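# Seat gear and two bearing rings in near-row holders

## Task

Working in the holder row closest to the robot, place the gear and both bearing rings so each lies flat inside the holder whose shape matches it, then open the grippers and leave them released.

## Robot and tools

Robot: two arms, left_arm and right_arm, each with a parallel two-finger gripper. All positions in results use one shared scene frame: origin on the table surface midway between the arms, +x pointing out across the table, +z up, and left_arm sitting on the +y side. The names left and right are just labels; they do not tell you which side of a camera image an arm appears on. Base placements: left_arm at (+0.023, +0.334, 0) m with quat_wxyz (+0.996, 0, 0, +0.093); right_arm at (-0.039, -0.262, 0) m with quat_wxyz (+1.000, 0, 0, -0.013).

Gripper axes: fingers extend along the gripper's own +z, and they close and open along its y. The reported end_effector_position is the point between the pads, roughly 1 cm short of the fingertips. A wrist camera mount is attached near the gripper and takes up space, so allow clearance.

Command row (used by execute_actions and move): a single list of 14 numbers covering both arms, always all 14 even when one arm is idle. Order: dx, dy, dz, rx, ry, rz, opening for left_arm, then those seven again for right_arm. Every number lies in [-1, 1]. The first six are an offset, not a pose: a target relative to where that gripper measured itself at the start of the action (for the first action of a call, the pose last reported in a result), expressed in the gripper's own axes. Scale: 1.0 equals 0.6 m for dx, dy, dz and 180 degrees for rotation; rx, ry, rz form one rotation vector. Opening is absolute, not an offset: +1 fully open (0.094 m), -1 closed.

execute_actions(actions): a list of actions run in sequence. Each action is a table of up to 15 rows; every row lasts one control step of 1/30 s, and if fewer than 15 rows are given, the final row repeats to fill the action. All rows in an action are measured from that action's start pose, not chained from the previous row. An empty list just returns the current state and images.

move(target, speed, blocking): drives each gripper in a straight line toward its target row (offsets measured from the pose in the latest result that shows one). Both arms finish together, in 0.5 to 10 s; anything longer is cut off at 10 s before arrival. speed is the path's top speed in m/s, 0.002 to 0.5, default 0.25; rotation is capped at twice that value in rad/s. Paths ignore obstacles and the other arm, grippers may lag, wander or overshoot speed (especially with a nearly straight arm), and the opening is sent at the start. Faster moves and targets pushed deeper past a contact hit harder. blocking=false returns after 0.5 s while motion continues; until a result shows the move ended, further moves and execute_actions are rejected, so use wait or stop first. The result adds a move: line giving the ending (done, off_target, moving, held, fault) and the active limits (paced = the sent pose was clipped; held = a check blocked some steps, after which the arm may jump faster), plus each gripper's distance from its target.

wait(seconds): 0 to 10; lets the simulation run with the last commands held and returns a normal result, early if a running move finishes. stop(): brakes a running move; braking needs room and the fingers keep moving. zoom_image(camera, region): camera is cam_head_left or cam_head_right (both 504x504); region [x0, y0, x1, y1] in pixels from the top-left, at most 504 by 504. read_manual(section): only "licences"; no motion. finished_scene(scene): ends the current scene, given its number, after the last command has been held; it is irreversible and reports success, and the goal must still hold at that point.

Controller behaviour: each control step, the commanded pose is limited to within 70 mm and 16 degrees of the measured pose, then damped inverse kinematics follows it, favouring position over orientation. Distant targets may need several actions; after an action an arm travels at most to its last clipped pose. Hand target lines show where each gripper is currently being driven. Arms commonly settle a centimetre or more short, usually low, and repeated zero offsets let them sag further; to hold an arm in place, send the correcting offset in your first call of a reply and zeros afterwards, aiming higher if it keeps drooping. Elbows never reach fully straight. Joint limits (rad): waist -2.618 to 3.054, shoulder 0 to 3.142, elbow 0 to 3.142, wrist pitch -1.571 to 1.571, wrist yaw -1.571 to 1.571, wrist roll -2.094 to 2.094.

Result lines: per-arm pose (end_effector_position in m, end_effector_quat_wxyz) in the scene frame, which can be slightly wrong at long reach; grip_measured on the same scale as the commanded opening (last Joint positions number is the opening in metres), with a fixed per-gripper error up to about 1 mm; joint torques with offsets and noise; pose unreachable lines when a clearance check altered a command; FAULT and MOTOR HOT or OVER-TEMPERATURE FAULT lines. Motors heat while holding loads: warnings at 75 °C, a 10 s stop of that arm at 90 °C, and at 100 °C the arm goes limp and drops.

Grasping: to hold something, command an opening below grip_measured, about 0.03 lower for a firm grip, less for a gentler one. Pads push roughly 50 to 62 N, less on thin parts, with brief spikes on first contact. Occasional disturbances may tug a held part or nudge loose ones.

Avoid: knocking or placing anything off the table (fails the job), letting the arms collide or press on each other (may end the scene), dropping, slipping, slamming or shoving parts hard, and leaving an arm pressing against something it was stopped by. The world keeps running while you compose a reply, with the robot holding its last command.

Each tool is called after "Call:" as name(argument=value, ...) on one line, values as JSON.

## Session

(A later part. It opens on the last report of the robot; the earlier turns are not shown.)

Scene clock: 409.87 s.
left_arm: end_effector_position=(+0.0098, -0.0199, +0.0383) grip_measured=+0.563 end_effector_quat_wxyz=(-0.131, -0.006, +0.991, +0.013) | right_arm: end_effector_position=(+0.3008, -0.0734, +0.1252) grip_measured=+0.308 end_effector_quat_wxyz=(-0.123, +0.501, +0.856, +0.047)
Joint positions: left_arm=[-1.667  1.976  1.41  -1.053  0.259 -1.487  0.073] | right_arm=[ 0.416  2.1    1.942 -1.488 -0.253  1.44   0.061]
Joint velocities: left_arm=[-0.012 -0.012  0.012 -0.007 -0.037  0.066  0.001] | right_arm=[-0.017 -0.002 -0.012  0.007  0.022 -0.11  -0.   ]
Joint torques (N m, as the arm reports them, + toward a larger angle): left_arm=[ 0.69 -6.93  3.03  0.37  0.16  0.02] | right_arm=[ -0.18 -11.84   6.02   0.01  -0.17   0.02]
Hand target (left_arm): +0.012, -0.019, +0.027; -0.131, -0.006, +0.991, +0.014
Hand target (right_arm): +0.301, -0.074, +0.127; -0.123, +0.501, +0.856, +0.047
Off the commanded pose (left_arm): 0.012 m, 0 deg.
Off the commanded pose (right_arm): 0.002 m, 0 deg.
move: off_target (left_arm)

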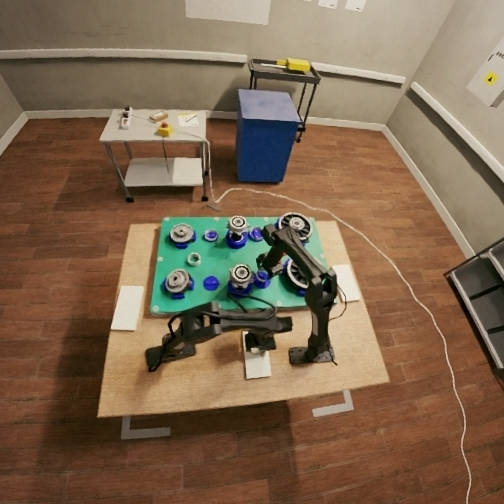

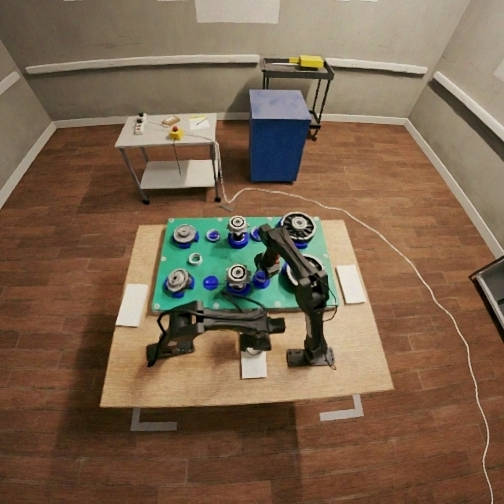

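Call:
move(target=[0, 0, -0.003, 0, 0, 0, 1, 0, 0, -0.004, 0, 0, 0, 0.27], speed=0.03)

Call:
move(target=[0.03, 0, -0.11, 0, 0, 0, 1, 0, 0, 0, 0, 0, 0, 0.27], speed=0.12)

Scene clock: 419.80 s.
left_arm: end_effector_position=(+0.0097, -0.0196, +0.0373) grip_measured=+1.000 end_effector_quat_wxyz=(-0.131, -0.006, +0.991, +0.014) | right_arm: end_effector_position=(+0.3008, -0.0734, +0.1252) grip_measured=+0.308 end_effector_quat_wxyz=(-0.123, +0.501, +0.856, +0.047)
Joint positions: left_arm=[-1.667  1.979  1.41  -1.053  0.259 -1.487  0.094] | right_arm=[ 0.416  2.1    1.942 -1.488 -0.253  1.44   0.061]
Joint velocities: left_arm=[ 0.012 -0.017 -0.027 -0.007  0.037 -0.066  0.   ] | right_arm=[-0.007 -0.002 -0.007  0.037  0.007  0.037 -0.001]
Joint torques (N m, as the arm reports them, + toward a larger angle): left_arm=[ 0.11 -8.24  5.72 -0.15  0.14 -0.02] | right_arm=[ -0.02 -11.76   6.07   0.07  -0.19   0.  ]
Hand target (left_arm): +0.010, -0.020, +0.040; -0.131, -0.006, +0.991, +0.013
Hand target (right_arm): +0.301, -0.074, +0.127; -0.123, +0.501, +0.856, +0.047
Off the commanded pose (left_arm): 0.003 m, 0 deg.
Off the commanded pose (right_arm): 0.002 m, 0 deg.
move: done

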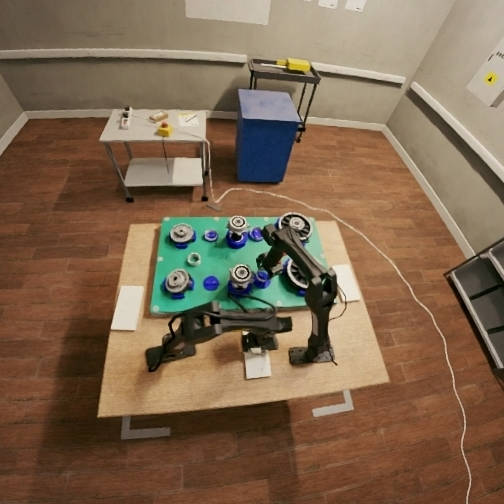

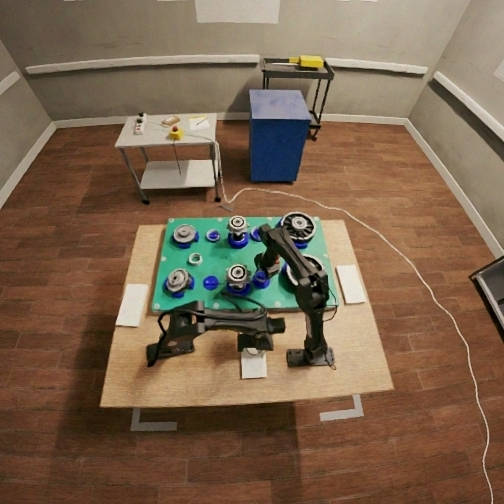

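Scene clock: 420.97 s.
left_arm: end_effector_position=(+0.0096, -0.0187, +0.0939) grip_measured=+1.000 end_effector_quat_wxyz=(-0.132, -0.008, +0.991, +0.024) | right_arm: end_effector_position=(+0.3008, -0.0734, +0.1252) grip_measured=+0.308 end_effector_quat_wxyz=(-0.123, +0.501, +0.856, +0.047)
Joint positions: left_arm=[-1.667  1.946  1.593 -1.289  0.259 -1.487  0.094] | right_arm=[ 0.416  2.1    1.942 -1.488 -0.253  1.44   0.061]
Joint velocities: left_arm=[ 0.012 -0.002 -0.002 -0.037 -0.051 -0.007  0.   ] | right_arm=[ 0.002 -0.017 -0.002 -0.007 -0.022 -0.066 -0.001]
Joint torques (N m, as the arm reports them, + toward a larger angle): left_arm=[ 0.3  -9.13  7.59 -0.28  0.18 -0.01] | right_arm=[ -0.16 -12.01   5.02   0.11  -0.21   0.03]
Hand target (left_arm): +0.010, -0.020, +0.105; -0.131, -0.006, +0.991, +0.014
Hand target (right_arm): +0.301, -0.073, +0.125; -0.123, +0.501, +0.856, +0.047
Off the commanded pose (left_arm): 0.012 m, 1 deg.
Off the commanded pose (right_arm): 0.000 m, 0 deg.
move: off_target (left_arm)

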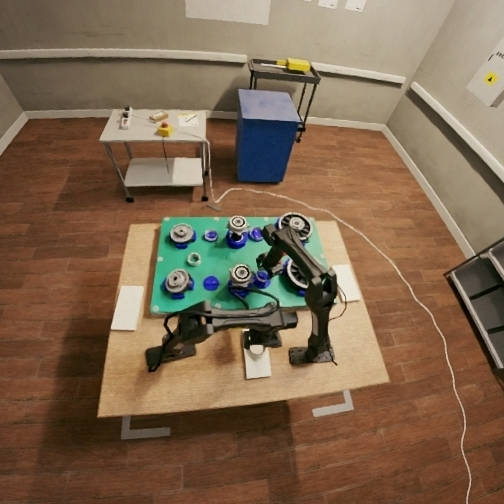

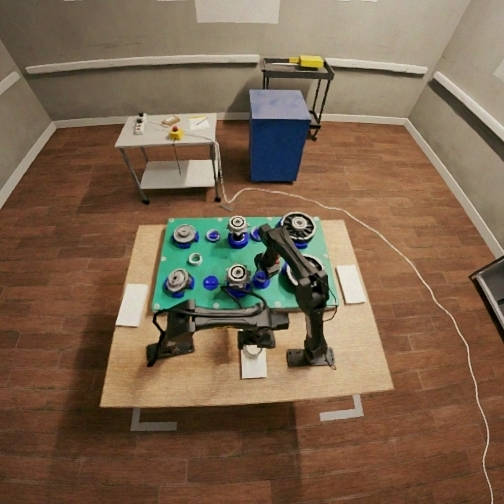

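Now let me study the gear closely before planning.

Call:
zoom_image(camera="cam_head_left", region=[157, 260, 199, 302])

Call:
zoom_image(camera="cam_head_right", region=[157, 260, 199, 302])

Call:
zoom_image(camera="cam_head_left", region=[161, 213, 203, 255])

Region (157, 260, 199, 302) of cam_head_left's 504x504 image, scaled by 12.000, with more detail than that image has.

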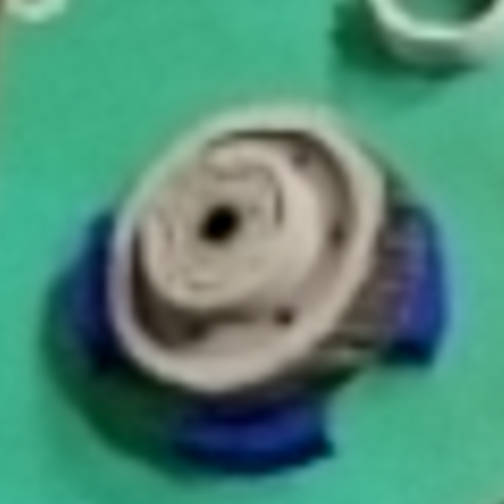

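Region (157, 260, 199, 302) of cam_head_right's 504x504 image, scaled by 12.000, with more detail than that image has.

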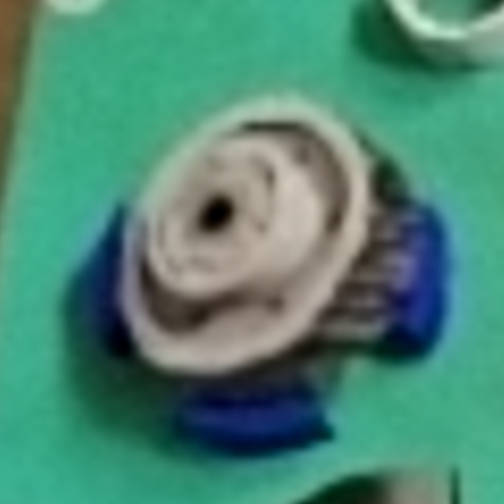

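Region (161, 213, 203, 255) of cam_head_left's 504x504 image, scaled by 12.000, with more detail than that image has.

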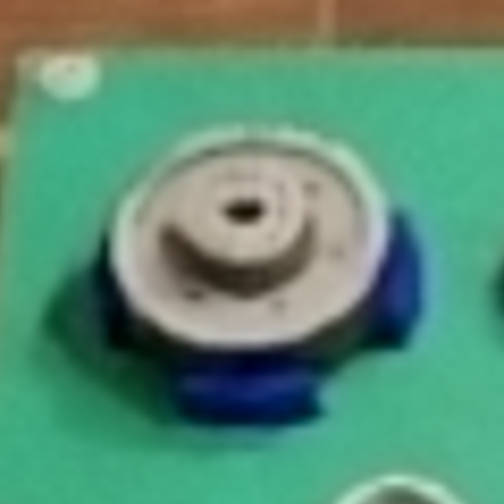

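Call:
move(target=[-0.4175, 0.575, -0.248, 0.162, 0.0335, -0.470, 0.81, 0.155, -0.3115, 0.055, 0.086, -0.014, -0.322, 0.27], speed=0.25)

Scene clock: 477.63 s.
left_arm: end_effector_position=(+0.2840, +0.3166, +0.1733) grip_measured=+0.812 end_effector_quat_wxyz=(-0.132, -0.694, +0.699, -0.110) | right_arm: end_effector_position=(+0.0922, -0.0802, +0.1216) grip_measured=+0.308 end_effector_quat_wxyz=(-0.135, +0.015, +0.990, -0.026)
Joint positions: left_arm=[-0.031  1.594  1.467 -1.532  0.333 -1.393  0.085] | right_arm=[ 0.839  1.593  1.269 -1.47  -0.163  0.826  0.061]
Joint velocities: left_arm=[-0.002 -0.017 -0.017 -0.037  0.022  0.051  0.   ] | right_arm=[-0.012 -0.002 -0.002  0.022  0.022  0.022  0.   ]
Joint torques (N m, as the arm reports them, + toward a larger angle): left_arm=[ 0.36 -4.85  7.94 -0.33  0.36 -0.02] | right_arm=[ 0.33 -8.48  4.12 -0.17 -0.09 -0.07]
Hand target (left_arm): +0.285, +0.317, +0.180; +0.133, +0.697, -0.695, +0.114
Hand target (right_arm): +0.090, -0.082, +0.124; -0.127, +0.006, +0.992, -0.022
Off the commanded pose (left_arm): 0.018 m, 2 deg.
Off the commanded pose (right_arm): 0.004 m, 1 deg.
move: off_target (left_arm)

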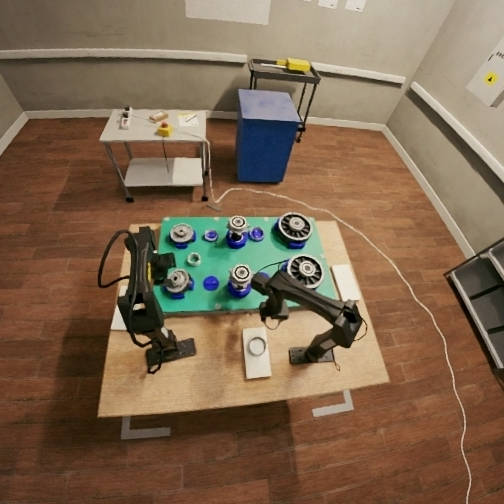

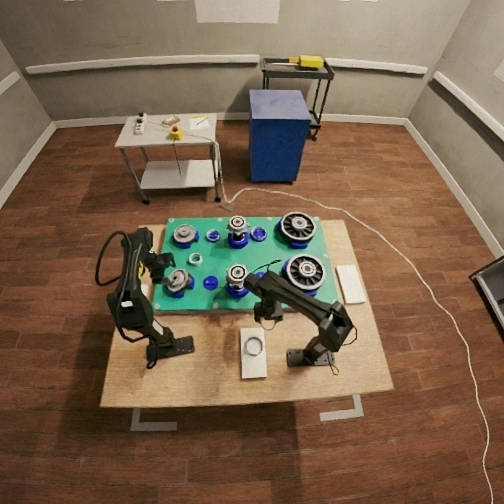

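Call:
move(target=[0, 0, -0.005, 0, 0, 0, 0.81, 0.103, 0.327, 0.105, 0, 0, 0, 0.27], speed=0.15)

Call:
zoom_image(camera="cam_head_left", region=[140, 245, 200, 305])

Call:
zoom_image(camera="cam_head_right", region=[140, 245, 200, 305])

Scene clock: 486.73 s.
left_arm: end_effector_position=(+0.2837, +0.3165, +0.1733) grip_measured=+0.812 end_effector_quat_wxyz=(-0.132, -0.694, +0.699, -0.109) | right_arm: end_effector_position=(+0.0204, +0.1083, +0.0620) grip_measured=+0.308 end_effector_quat_wxyz=(-0.132, +0.011, +0.990, -0.036)
Joint positions: left_arm=[-0.031  1.594  1.467 -1.534  0.334 -1.393  0.085] | right_arm=[ 1.323  2.124  1.723 -1.312 -0.237  1.302  0.061]
Joint velocities: left_arm=[ 0.007  0.012 -0.007 -0.066 -0.037 -0.051  0.001] | right_arm=[ 0.017 -0.012 -0.012 -0.037  0.007  0.037 -0.001]
Joint torques (N m, as the arm reports them, + toward a larger angle): left_arm=[ 0.27 -4.75  6.59 -0.27  0.18  0.  ] | right_arm=[  0.08 -12.11   6.74  -0.05  -0.21   0.13]
Hand target (left_arm): +0.284, +0.318, +0.176; +0.132, +0.694, -0.699, +0.110
Hand target (right_arm): +0.021, +0.115, +0.068; -0.132, +0.015, +0.991, -0.026
Off the commanded pose (left_arm): 0.003 m, 0 deg.
Off the commanded pose (right_arm): 0.008 m, 1 deg.
move: done

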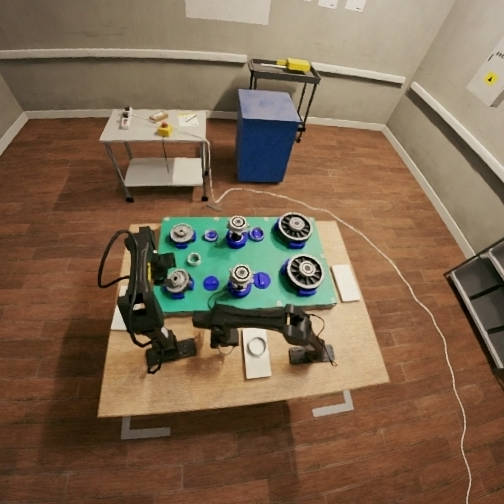

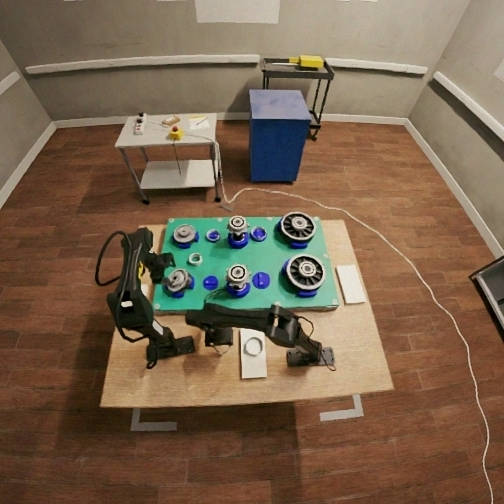

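Region (140, 245, 200, 305) of cam_head_left's 504x504 image, scaled by 8.400, with more detail than that image has.

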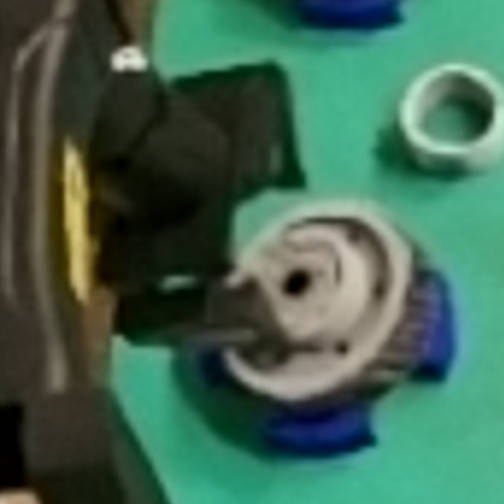

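Region (140, 245, 200, 305) of cam_head_right's 504x504 image, scaled by 8.400, with more detail than that image has.

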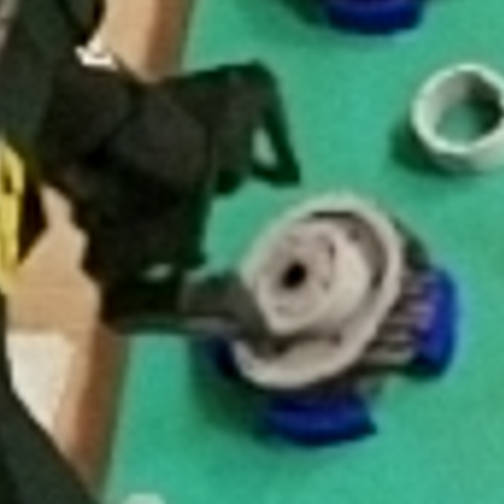

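Call:
move(target=[-0.005, 0, 0.067, 0.0106, 0.002, 0, 0.81, -0.0195, 0.01, 0.0705, -0.007, 0, 0, 0.27], speed=0.04)

Call:
zoom_image(camera="cam_head_left", region=[150, 255, 200, 305])

Call:
zoom_image(camera="cam_head_right", region=[150, 255, 200, 305])

Scene clock: 501.63 s.
left_arm: end_effector_position=(+0.2823, +0.3092, +0.1296) grip_measured=+0.812 end_effector_quat_wxyz=(-0.132, -0.698, +0.694, -0.111) | right_arm: end_effector_position=(+0.0213, +0.1112, +0.0217) grip_measured=+0.308 end_effector_quat_wxyz=(-0.130, +0.011, +0.991, -0.026)
Joint positions: left_arm=[-0.055  1.574  1.273 -1.346  0.339 -1.432  0.085] | right_arm=[ 1.323  2.152  1.606 -1.145 -0.237  1.305  0.061]
Joint velocities: left_arm=[-0.007 -0.007  0.017 -0.139  0.037 -0.022  0.   ] | right_arm=[-0.007  0.007  0.012  0.037  0.022  0.066  0.   ]
Joint torques (N m, as the arm reports them, + toward a larger angle): left_arm=[-0.81 -6.73  5.19  0.05  0.24 -0.1 ] | right_arm=[ -0.15 -11.77   4.06   0.17  -0.29   0.06]
Hand target (left_arm): +0.283, +0.306, +0.134; +0.124, +0.696, -0.697, +0.123
Hand target (right_arm): +0.020, +0.111, +0.018; -0.132, +0.012, +0.991, -0.025
Off the commanded pose (left_arm): 0.006 m, 2 deg.
Off the commanded pose (right_arm): 0.004 m, 0 deg.
move: done

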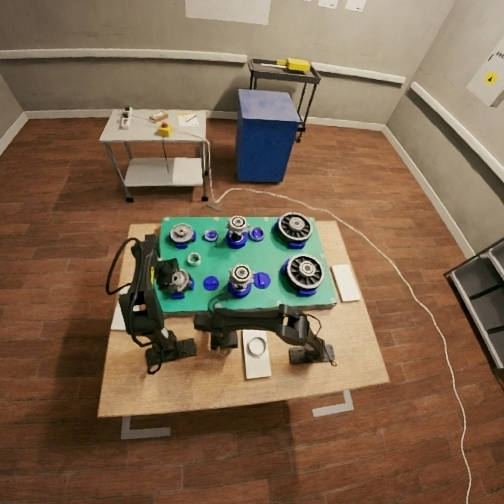

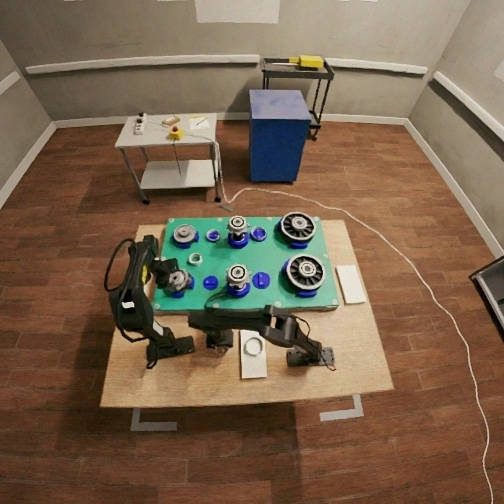

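Region (150, 255, 200, 305) of cam_head_left's 504x504 image, scaled by 10.080, with more detail than that image has.

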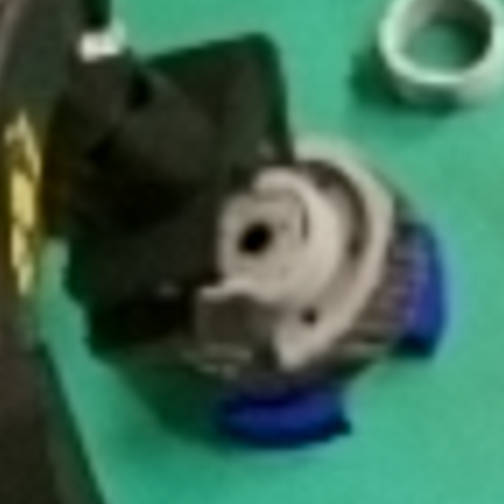

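Region (150, 255, 200, 305) of cam_head_right's 504x504 image, scaled by 10.080, with more detail than that image has.

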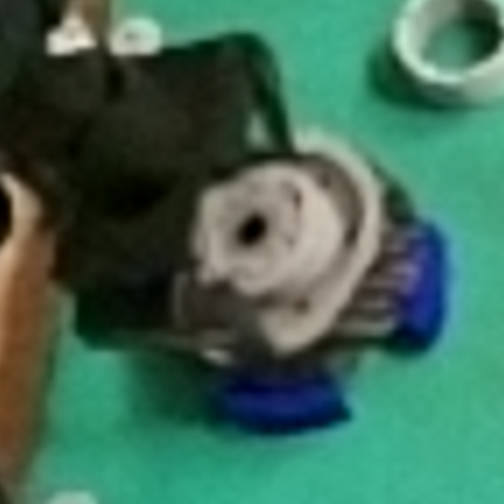

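Call:
move(target=[0.003, -0.012, 0.0, 0, 0, 0, 0.45, -0.005, 0, 0.02, 0, 0, 0, 0.27], speed=0.02)

Call:
zoom_image(camera="cam_head_left", region=[150, 255, 200, 305])

Call:
zoom_image(camera="cam_head_right", region=[150, 255, 200, 305])

Scene clock: 507.87 s.
left_arm: end_effector_position=(+0.2868, +0.3090, +0.1258) grip_measured=+0.452 end_effector_quat_wxyz=(-0.133, -0.699, +0.693, -0.112) | right_arm: end_effector_position=(+0.0213, +0.1114, +0.0138) grip_measured=+0.308 end_effector_quat_wxyz=(-0.129, +0.011, +0.991, -0.025)
Joint positions: left_arm=[-0.056  1.592  1.275 -1.33   0.342 -1.436  0.068] | right_arm=[ 1.323  2.161  1.588 -1.116 -0.237  1.305  0.061]
Joint velocities: left_arm=[-0.007 -0.002  0.012 -0.007 -0.007 -0.066 -0.   ] | right_arm=[ 0.017 -0.027 -0.002 -0.007 -0.007 -0.066  0.001]
Joint torques (N m, as the arm reports them, + toward a larger angle): left_arm=[-0.8  -4.66  8.05 -0.3   0.19 -0.11] | right_arm=[ -0.02 -11.76   4.08   0.18  -0.2    0.01]
Hand target (left_arm): +0.290, +0.307, +0.130; +0.132, +0.698, -0.694, +0.112
Hand target (right_arm): +0.021, +0.111, +0.009; -0.130, +0.011, +0.991, -0.026
Off the commanded pose (left_arm): 0.005 m, 0 deg.
Off the commanded pose (right_arm): 0.005 m, 0 deg.
move: done

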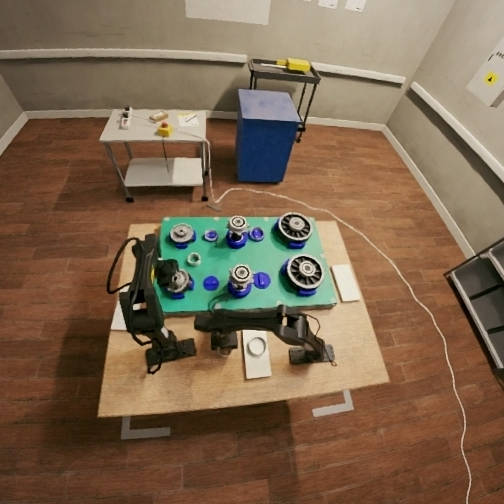

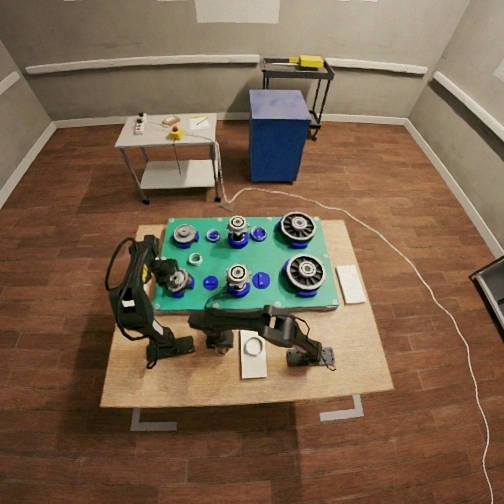

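Region (150, 255, 200, 305) of cam_head_left's 504x504 image, scaled by 10.080, with more detail than that image has.

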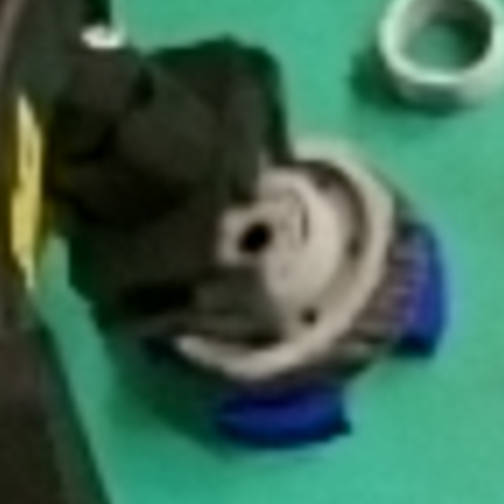

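Region (150, 255, 200, 305) of cam_head_right's 504x504 image, scaled by 10.080, with more detail than that image has.

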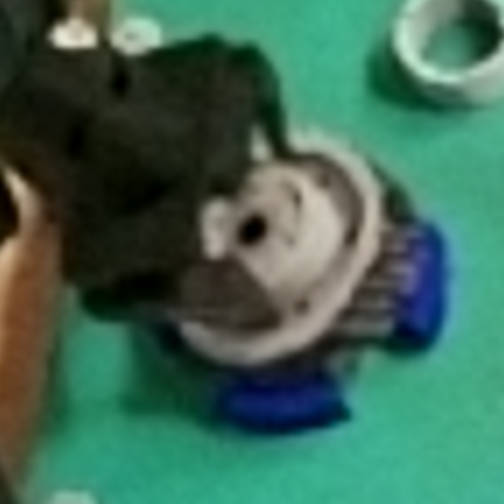

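Call:
move(target=[0.004, 0, 0.004, 0, 0, 0, 0.2, 0, 0, 0, 0, 0, 0, 1], speed=0.02)

Call:
zoom_image(camera="cam_head_right", region=[150, 255, 200, 305])

Call:
zoom_image(camera="cam_head_left", region=[195, 310, 285, 380])

Scene clock: 511.83 s.
left_arm: end_effector_position=(+0.2897, +0.3092, +0.1254) grip_measured=+0.231 end_effector_quat_wxyz=(-0.129, -0.699, +0.694, -0.116) | right_arm: end_effector_position=(+0.0212, +0.1117, +0.0138) grip_measured=+1.000 end_effector_quat_wxyz=(-0.130, +0.011, +0.991, -0.025)
Joint positions: left_arm=[-0.057  1.592  1.274 -1.317  0.342 -1.437  0.058] | right_arm=[ 1.323  2.161  1.588 -1.115 -0.238  1.305  0.094]
Joint velocities: left_arm=[-0.012 -0.007 -0.007 -0.022 -0.037 -0.066 -0.002] | right_arm=[ 0.002 -0.007  0.012  0.022 -0.11  -0.037  0.   ]
Joint torques (N m, as the arm reports them, + toward a larger angle): left_arm=[-1.06 -5.25  5.03 -0.13  0.24 -0.13] | right_arm=[  0.04 -12.05   5.04   0.03  -0.21   0.05]
Hand target (left_arm): +0.287, +0.306, +0.124; +0.133, +0.699, -0.693, +0.112
Hand target (right_arm): +0.021, +0.111, +0.014; -0.129, +0.011, +0.991, -0.025
Off the commanded pose (left_arm): 0.005 m, 1 deg.
Off the commanded pose (right_arm): 0.000 m, 0 deg.
move: done

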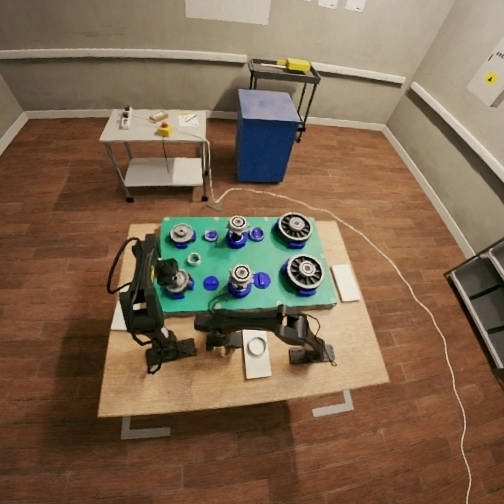

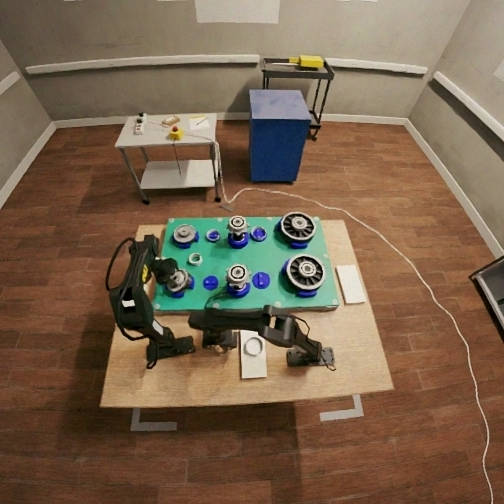

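Region (150, 255, 200, 305) of cam_head_right's 504x504 image, scaled by 10.080, with more detail than that image has.

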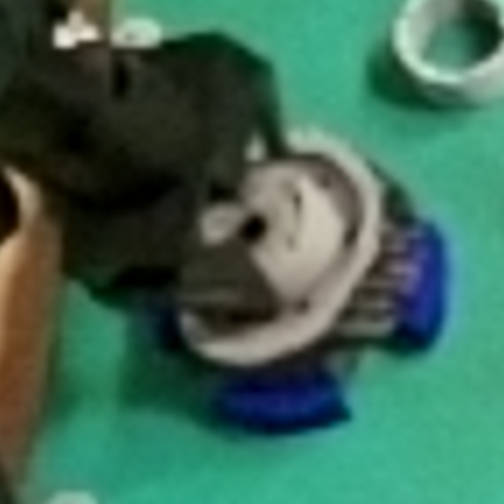

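Region (195, 310, 285, 380) of cam_head_left's 504x504 image, scaled by 5.600, with more detail than that image has.

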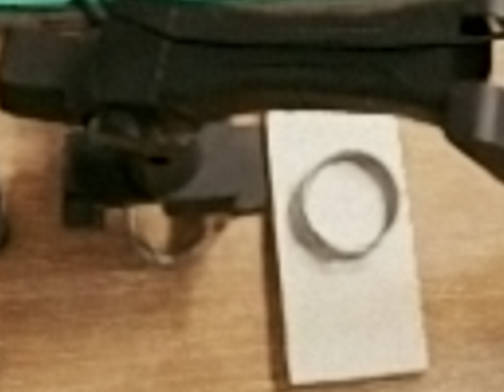

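Call:
move(target=[0.029, 0, -0.052, 0, -0.111, 0, 0.195, 0.032, 0, -0.12, 0, 0, 0, 1], speed=0.08)

Call:
zoom_image(camera="cam_head_right", region=[145, 250, 205, 310])

Call:
zoom_image(camera="cam_head_left", region=[145, 250, 205, 310])

Scene clock: 526.63 s.
left_arm: end_effector_position=(+0.2891, +0.3049, +0.1301) grip_measured=+0.231 end_effector_quat_wxyz=(-0.027, -0.708, +0.705, +0.022) | right_arm: end_effector_position=(+0.0216, +0.1130, +0.0744) grip_measured=+1.000 end_effector_quat_wxyz=(-0.133, +0.012, +0.990, -0.036)
Joint positions: left_arm=[-0.288  1.62   1.363 -1.382  0.014 -1.676  0.058] | right_arm=[ 1.323  2.136  1.792 -1.368 -0.238  1.305  0.094]
Joint velocities: left_arm=[ 0.002  0.002 -0.012 -0.022 -0.051 -0.051 -0.   ] | right_arm=[ 0.007 -0.017  0.017 -0.037  0.007 -0.051  0.   ]
Joint torques (N m, as the arm reports them, + toward a larger angle): left_arm=[-0.88 -8.81 11.73 -0.79 -0.07 -0.12] | right_arm=[  0.08 -13.83   6.57  -0.2   -0.19   0.05]
Hand target (left_arm): +0.289, +0.306, +0.159; +0.002, +0.709, -0.705, -0.004
Hand target (right_arm): +0.021, +0.115, +0.088; -0.130, +0.011, +0.991, -0.025
Off the commanded pose (left_arm): 0.031 m, 3 deg.
Off the commanded pose (right_arm): 0.014 m, 1 deg.
move: off_target (left_arm, right_arm)

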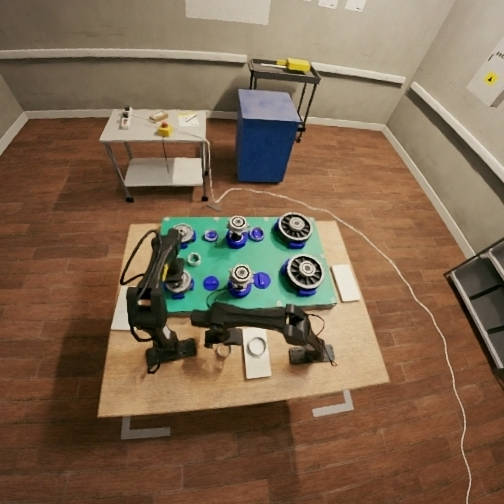

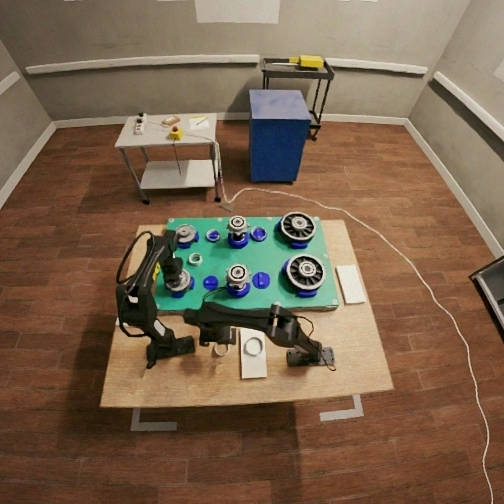

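Region (145, 250, 205, 310) of cam_head_right's 504x504 image, scaled by 8.400, with more detail than that image has.

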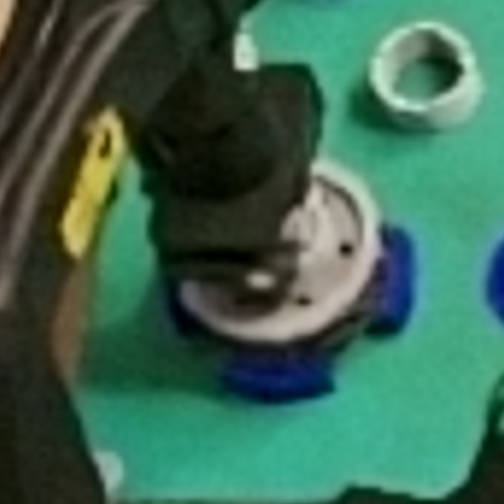

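Region (145, 250, 205, 310) of cam_head_left's 504x504 image, scaled by 8.400, with more detail than that image has.

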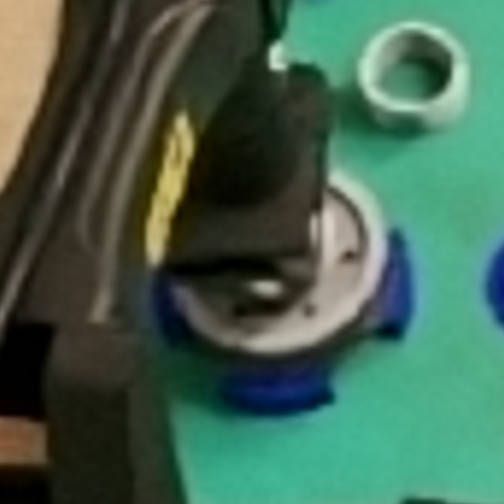

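Call:
execute_actions(actions=[[[0,0,-0.047,0.019,0,0,0.195,0.006,-0.006,-0.02,0,0,0,1],[0,0,-0.046,0.019,0,0,0.195,0.006,-0.012,-0.02,0,0,0,1],[0,0,-0.045,0.019,0,0,0.195,0.006,-0.018,-0.02,0,0,0,1],[0,0,-0.044,0.019,0,0,0.195,0.006,-0.024,-0.02,0,0,0,1],[0,0,-0.043,0.019,0,0,0.195,0.006,-0.03,-0.02,0,0,0,1],[0,0,-0.042,0.019,0,0,0.195,0.007,-0.036,-0.02,0,0,0,1],[0,0,-0.041,0.019,0,0,0.195,0.007,-0.042,-0.02,0,0,0,1],[0,0,-0.040,0.019,0,0,0.195,0.007,-0.048,-0.02,0,0,0,1],[0,0,-0.039,0.019,0,0,0.195,0.007,-0.054,-0.02,0,0,0,1],[0,0,-0.038,0.019,0,0,0.195,0.008,-0.06,-0.02,0,0,0,1],[0,0,-0.037,0.019,0,0,0.195,0.008,-0.066,-0.02,0,0,0,1],[0,0,-0.036,0.019,0,0,0.195,0.008,-0.072,-0.02,0,0,0,1],[0,0,-0.035,0.019,0,0,0.195,0.008,-0.078,-0.02,0,0,0,1],[0,0,-0.034,0.019,0,0,0.195,0.009,-0.084,-0.02,0,0,0,1],[0,0,-0.033,0.019,0,0,0.195,0.009,-0.09,-0.02,0,0,0,1]],[[0,0,-0.033,0.015,0,0,0.195,0.006,-0.03,-0.015,0,0,0,1],[0,0,-0.032,0.015,0,0,0.195,0.006,-0.036,-0.015,0,0,0,1],[0,0,-0.031,0.015,0,0,0.195,0.006,-0.042,-0.015,0,0,0,1],[0,0,-0.030,0.015,0,0,0.195,0.006,-0.048,-0.015,0,0,0,1],[0,0,-0.029,0.015,0,0,0.195,0.006,-0.054,-0.015,0,0,0,1],[0,0,-0.028,0.015,0,0,0.195,0.007,-0.06,-0.015,0,0,0,1],[0,0,-0.027,0.015,0,0,0.195,0.007,-0.066,-0.015,0,0,0,1],[0,0,-0.026,0.015,0,0,0.195,0.007,-0.072,-0.015,0,0,0,1],[0,0,-0.025,0.015,0,0,0.195,0.007,-0.078,-0.015,0,0,0,1],[0,0,-0.024,0.015,0,0,0.195,0.008,-0.084,-0.015,0,0,0,1],[0,0,-0.023,0.015,0,0,0.195,0.008,-0.09,-0.015,0,0,0,1],[0,0,-0.022,0.015,0,0,0.195,0.008,-0.095,-0.015,0,0,0,1],[0,0,-0.021,0.015,0,0,0.195,0.008,-0.1,-0.015,0,0,0,1],[0,0,-0.020,0.015,0,0,0.195,0.009,-0.1,-0.015,0,0,0,1],[0,0,-0.019,0.015,0,0,0.195,0.009,-0.1,-0.015,0,0,0,1]]])

Scene clock: 542.70 s.
left_arm: end_effector_position=(+0.2890, +0.3050, +0.1291) grip_measured=+0.231 end_effector_quat_wxyz=(-0.027, -0.708, +0.705, +0.022) | right_arm: end_effector_position=(+0.0097, +0.0130, +0.1014) grip_measured=+1.000 end_effector_quat_wxyz=(-0.141, +0.022, +0.988, -0.052)
Joint positions: left_arm=[-0.288  1.62   1.359 -1.379  0.014 -1.677  0.058] | right_arm=[ 1.267  1.772  1.385 -1.373 -0.238  1.264  0.094]
Joint velocities: left_arm=[ 0.007  0.002 -0.037  0.066 -0.022 -0.081 -0.   ] | right_arm=[-0.046 -0.173 -0.159 -0.007 -0.037 -0.051  0.   ]
Joint torques (N m, as the arm reports them, + toward a larger angle): left_arm=[-0.03 -8.    6.04 -0.14  0.   -0.13] | right_arm=[-0.36 -9.71  3.98 -0.07 -0.14 -0.09]
Hand target (left_arm): +0.290, +0.305, +0.141; +0.011, +0.709, -0.705, -0.005
Hand target (right_arm): +0.012, +0.007, +0.104; -0.138, +0.017, +0.989, -0.049
Off the commanded pose (left_arm): 0.012 m, 3 deg.
Off the commanded pose (right_arm): 0.006 m, 1 deg.

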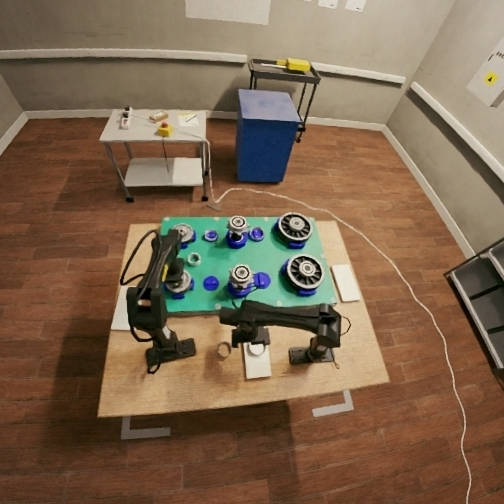

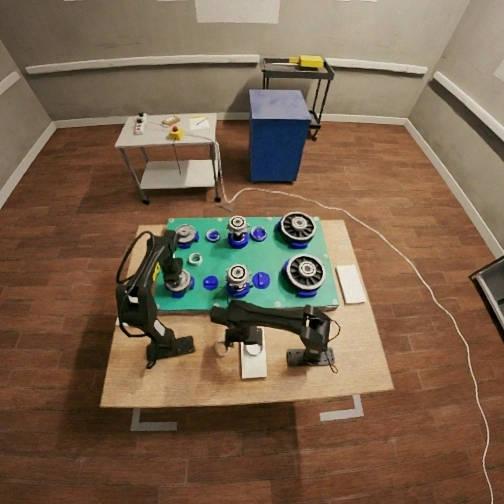

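Call:
execute_actions(actions=[[[0,0,-0.019,0.015,0,0,0.195,-0.004,-0.012,0.0,-0.006,-0.001,-0.004,1],[0,0,-0.018,0.015,0,0,0.195,-0.005,-0.015,0.003,-0.008,-0.002,-0.005,1],[0,0,-0.017,0.015,0,0,0.195,-0.006,-0.018,0.006,-0.010,-0.002,-0.006,1],[0,0,-0.016,0.015,0,0,0.195,-0.007,-0.021,0.009,-0.012,-0.003,-0.007,1],[0,0,-0.015,0.015,0,0,0.195,-0.008,-0.024,0.012,-0.014,-0.003,-0.008,1],[0,0,-0.014,0.015,0,0,0.195,-0.009,-0.027,0.015,-0.016,-0.004,-0.009,1],[0,0,-0.013,0.015,0,0,0.195,-0.010,-0.030,0.018,-0.018,-0.004,-0.010,1],[0,0,-0.012,0.015,0,0,0.195,-0.011,-0.033,0.021,-0.020,-0.005,-0.012,1],[0,0,-0.011,0.015,0,0,0.195,-0.012,-0.036,0.024,-0.022,-0.005,-0.013,1],[0,0,-0.010,0.015,0,0,0.195,-0.013,-0.039,0.027,-0.024,-0.006,-0.014,1],[0,0,-0.009,0.015,0,0,0.195,-0.014,-0.042,0.030,-0.027,-0.006,-0.016,1],[0,0,-0.008,0.015,0,0,0.195,-0.016,-0.045,0.034,-0.029,-0.007,-0.017,1],[0,0,-0.007,0.015,0,0,0.195,-0.0175,-0.047,0.037,-0.031,-0.007,-0.018,1],[0,0,-0.006,0.015,0,0,0.195,-0.0175,-0.047,0.037,-0.031,-0.007,-0.018,1],[0,0,-0.005,0.015,0,0,0.195,-0.0175,-0.047,0.037,-0.031,-0.007,-0.018,1]]])

Call:
wait(seconds=0.5)

Scene clock: 557.80 s.
left_arm: end_effector_position=(+0.2886, +0.3045, +0.1288) grip_measured=+0.231 end_effector_quat_wxyz=(-0.024, -0.709, +0.705, +0.016) | right_arm: end_effector_position=(+0.0073, -0.0258, +0.0810) grip_measured=+1.000 end_effector_quat_wxyz=(-0.140, +0.013, +0.989, -0.034)
Joint positions: left_arm=[-0.288  1.606  1.344 -1.364  0.017 -1.677  0.058] | right_arm=[ 1.224  1.621  1.135 -1.252 -0.238  1.203  0.094]
Joint velocities: left_arm=[ 0.007 -0.051 -0.046  0.051 -0.037 -0.022 -0.   ] | right_arm=[-0.076 -0.139 -0.256  0.11   0.066 -0.139  0.   ]
Joint torques (N m, as the arm reports them, + toward a larger angle): left_arm=[-0.02 -7.05  4.1   0.1   0.   -0.06] | right_arm=[-0.37 -8.31  4.63  0.38 -0.21 -0.05]
Hand target (left_arm): +0.289, +0.305, +0.132; +0.011, +0.709, -0.705, -0.006
Hand target (right_arm): +0.013, -0.018, +0.080; -0.131, +0.001, +0.991, -0.002
Off the commanded pose (left_arm): 0.003 m, 2 deg.
Off the commanded pose (right_arm): 0.010 m, 4 deg.

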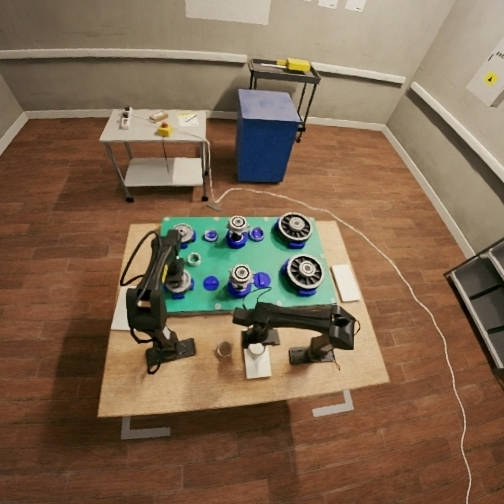

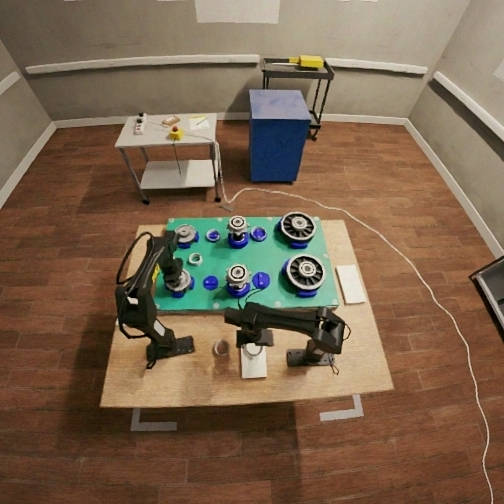

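Scene clock: 558.30 s.
left_arm: end_effector_position=(+0.2884, +0.3044, +0.1289) grip_measured=+0.231 end_effector_quat_wxyz=(-0.024, -0.709, +0.705, +0.015) | right_arm: end_effector_position=(+0.0107, -0.0191, +0.0787) grip_measured=+1.000 end_effector_quat_wxyz=(-0.134, +0.005, +0.991, -0.016)
Joint positions: left_arm=[-0.288  1.604  1.342 -1.362  0.018 -1.677  0.058] | right_arm=[ 1.221  1.616  1.127 -1.211 -0.238  1.188  0.094]
Joint velocities: left_arm=[-0.012 -0.002 -0.017  0.007 -0.007 -0.037  0.001] | right_arm=[ 0.002  0.007  0.002  0.037 -0.125 -0.022  0.   ]
Joint torques (N m, as the arm reports them, + toward a larger angle): left_arm=[-0.29 -6.83  4.31  0.1  -0.02 -0.02] | right_arm=[-0.52 -8.53  4.19  0.23 -0.25 -0.12]
Hand target (left_arm): +0.289, +0.305, +0.132; +0.011, +0.709, -0.705, -0.006
Hand target (right_arm): +0.013, -0.018, +0.080; -0.131, +0.001, +0.991, -0.002
Off the commanded pose (left_arm): 0.003 m, 2 deg.
Off the commanded pose (right_arm): 0.003 m, 2 deg.
wait: 0.50 s; at rest by 0.43 s

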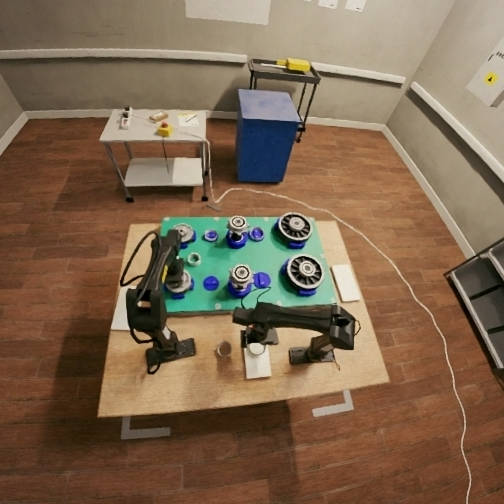

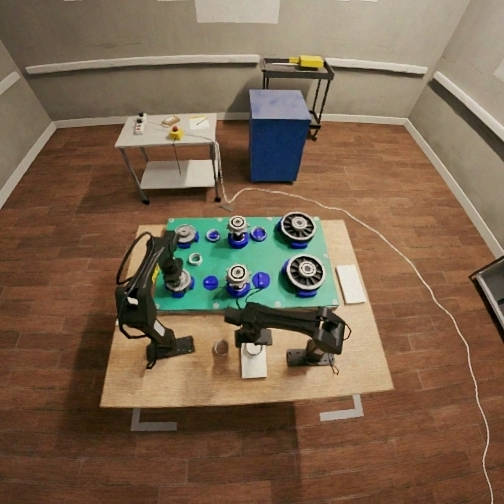

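Call:
execute_actions(actions=[])

Call:
zoom_image(camera="cam_head_left", region=[130, 200, 250, 320])

Call:
zoom_image(camera="cam_head_right", region=[130, 200, 250, 320])

Scene clock: 575.60 s.
left_arm: end_effector_position=(+0.2884, +0.3044, +0.1289) grip_measured=+0.231 end_effector_quat_wxyz=(-0.024, -0.709, +0.705, +0.015) | right_arm: end_effector_position=(+0.0109, -0.0188, +0.0787) grip_measured=+1.000 end_effector_quat_wxyz=(-0.134, +0.004, +0.991, -0.016)
Joint positions: left_arm=[-0.288  1.604  1.342 -1.362  0.018 -1.677  0.058] | right_arm=[ 1.221  1.616  1.127 -1.21  -0.238  1.188  0.094]
Joint velocities: left_arm=[ 0.007 -0.007  0.017 -0.037 -0.037  0.022  0.001] | right_arm=[ 0.012  0.007  0.022  0.037 -0.081  0.037  0.   ]
Joint torques (N m, as the arm reports them, + toward a larger angle): left_arm=[-0.24 -6.99  4.2   0.1  -0.06 -0.06] | right_arm=[-0.45 -8.63  4.17  0.26 -0.2  -0.07]
Hand target (left_arm): +0.289, +0.305, +0.132; +0.011, +0.709, -0.705, -0.006
Hand target (right_arm): +0.013, -0.018, +0.080; -0.131, +0.001, +0.991, -0.002
Off the commanded pose (left_arm): 0.003 m, 2 deg.
Off the commanded pose (right_arm): 0.003 m, 2 deg.

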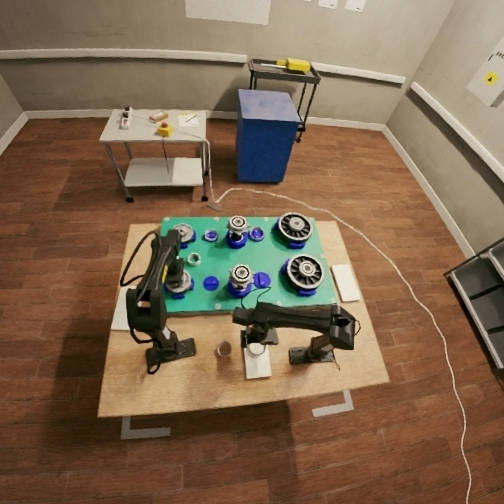

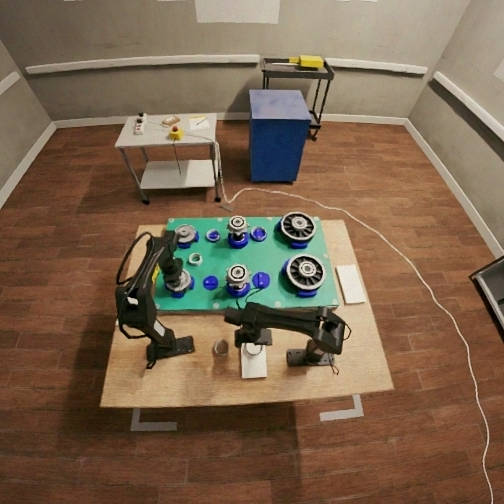

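Region (130, 200, 250, 320) of cam_head_left's 504x504 image, scaled by 4.200, with more detail than that image has.

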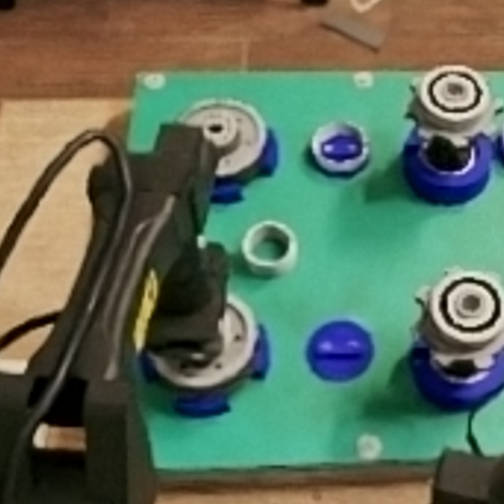

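Region (130, 200, 250, 320) of cam_head_right's 504x504 image, scaled by 4.200, with more detail than that image has.

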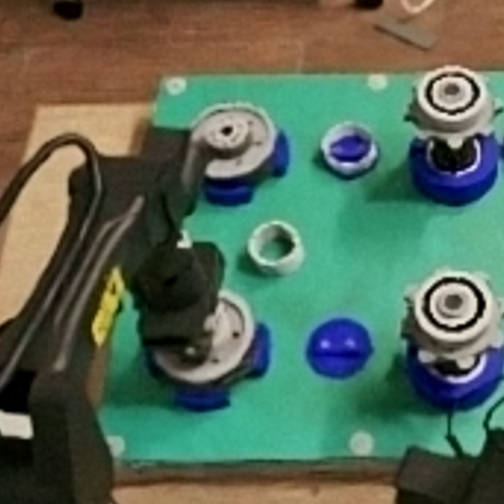

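Call:
move(target=[0,0,0,0,0,0,0.5, -0.0168,0,0.064,0,0,0,1.0], speed=0.05)

Call:
zoom_image(camera="cam_head_right", region=[140, 240, 220, 320])

Scene clock: 581.90 s.
left_arm: end_effector_position=(+0.2896, +0.3044, +0.1285) grip_measured=+0.498 end_effector_quat_wxyz=(-0.023, -0.709, +0.705, +0.014) | right_arm: end_effector_position=(+0.0105, -0.0197, +0.0444) grip_measured=+1.000 end_effector_quat_wxyz=(-0.133, +0.004, +0.991, -0.014)
Joint positions: left_arm=[-0.288  1.605  1.342 -1.358  0.017 -1.677  0.07 ] | right_arm=[ 1.221  1.653  1.023 -1.067 -0.238  1.188  0.094]
Joint velocities: left_arm=[-0.012  0.012  0.027 -0.037 -0.066  0.007 -0.   ] | right_arm=[ 0.012 -0.007 -0.012  0.022 -0.007  0.007  0.   ]
Joint torques (N m, as the arm reports them, + toward a larger angle): left_arm=[ 0.17 -5.37  5.67 -0.09  0.08 -0.07] | right_arm=[ 0.01 -6.15  3.88  0.24 -0.16  0.04]
Hand target (left_arm): +0.288, +0.304, +0.129; +0.024, +0.709, -0.705, -0.015
Hand target (right_arm): +0.010, -0.020, +0.039; -0.134, +0.004, +0.991, -0.016
Off the commanded pose (left_arm): 0.001 m, 0 deg.
Off the commanded pose (right_arm): 0.005 m, 0 deg.
move: done

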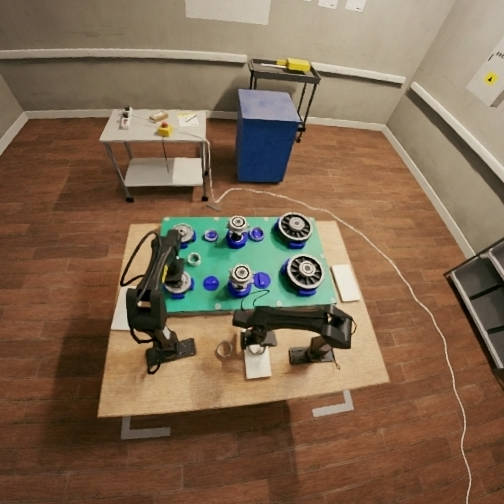

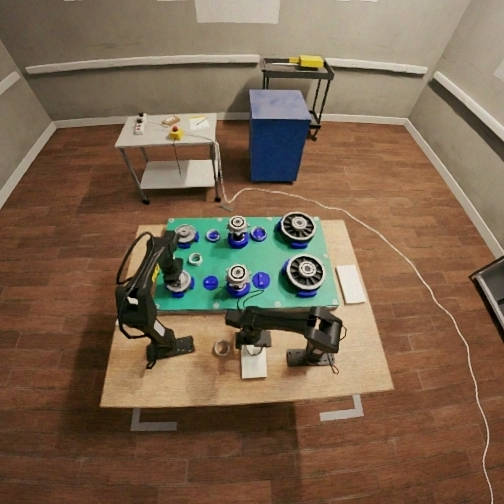

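Region (140, 240, 220, 320) of cam_head_right's 504x504 image, scaled by 6.300, with more detail than that image has.

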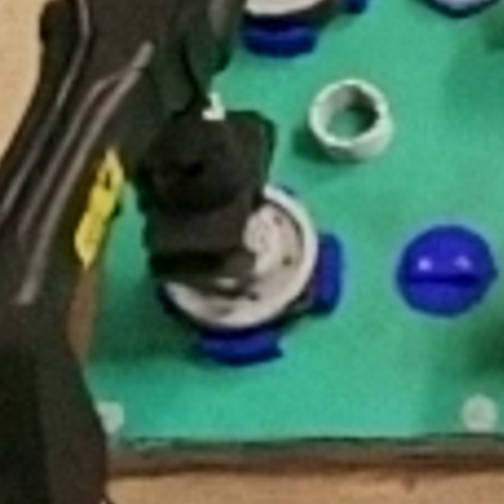

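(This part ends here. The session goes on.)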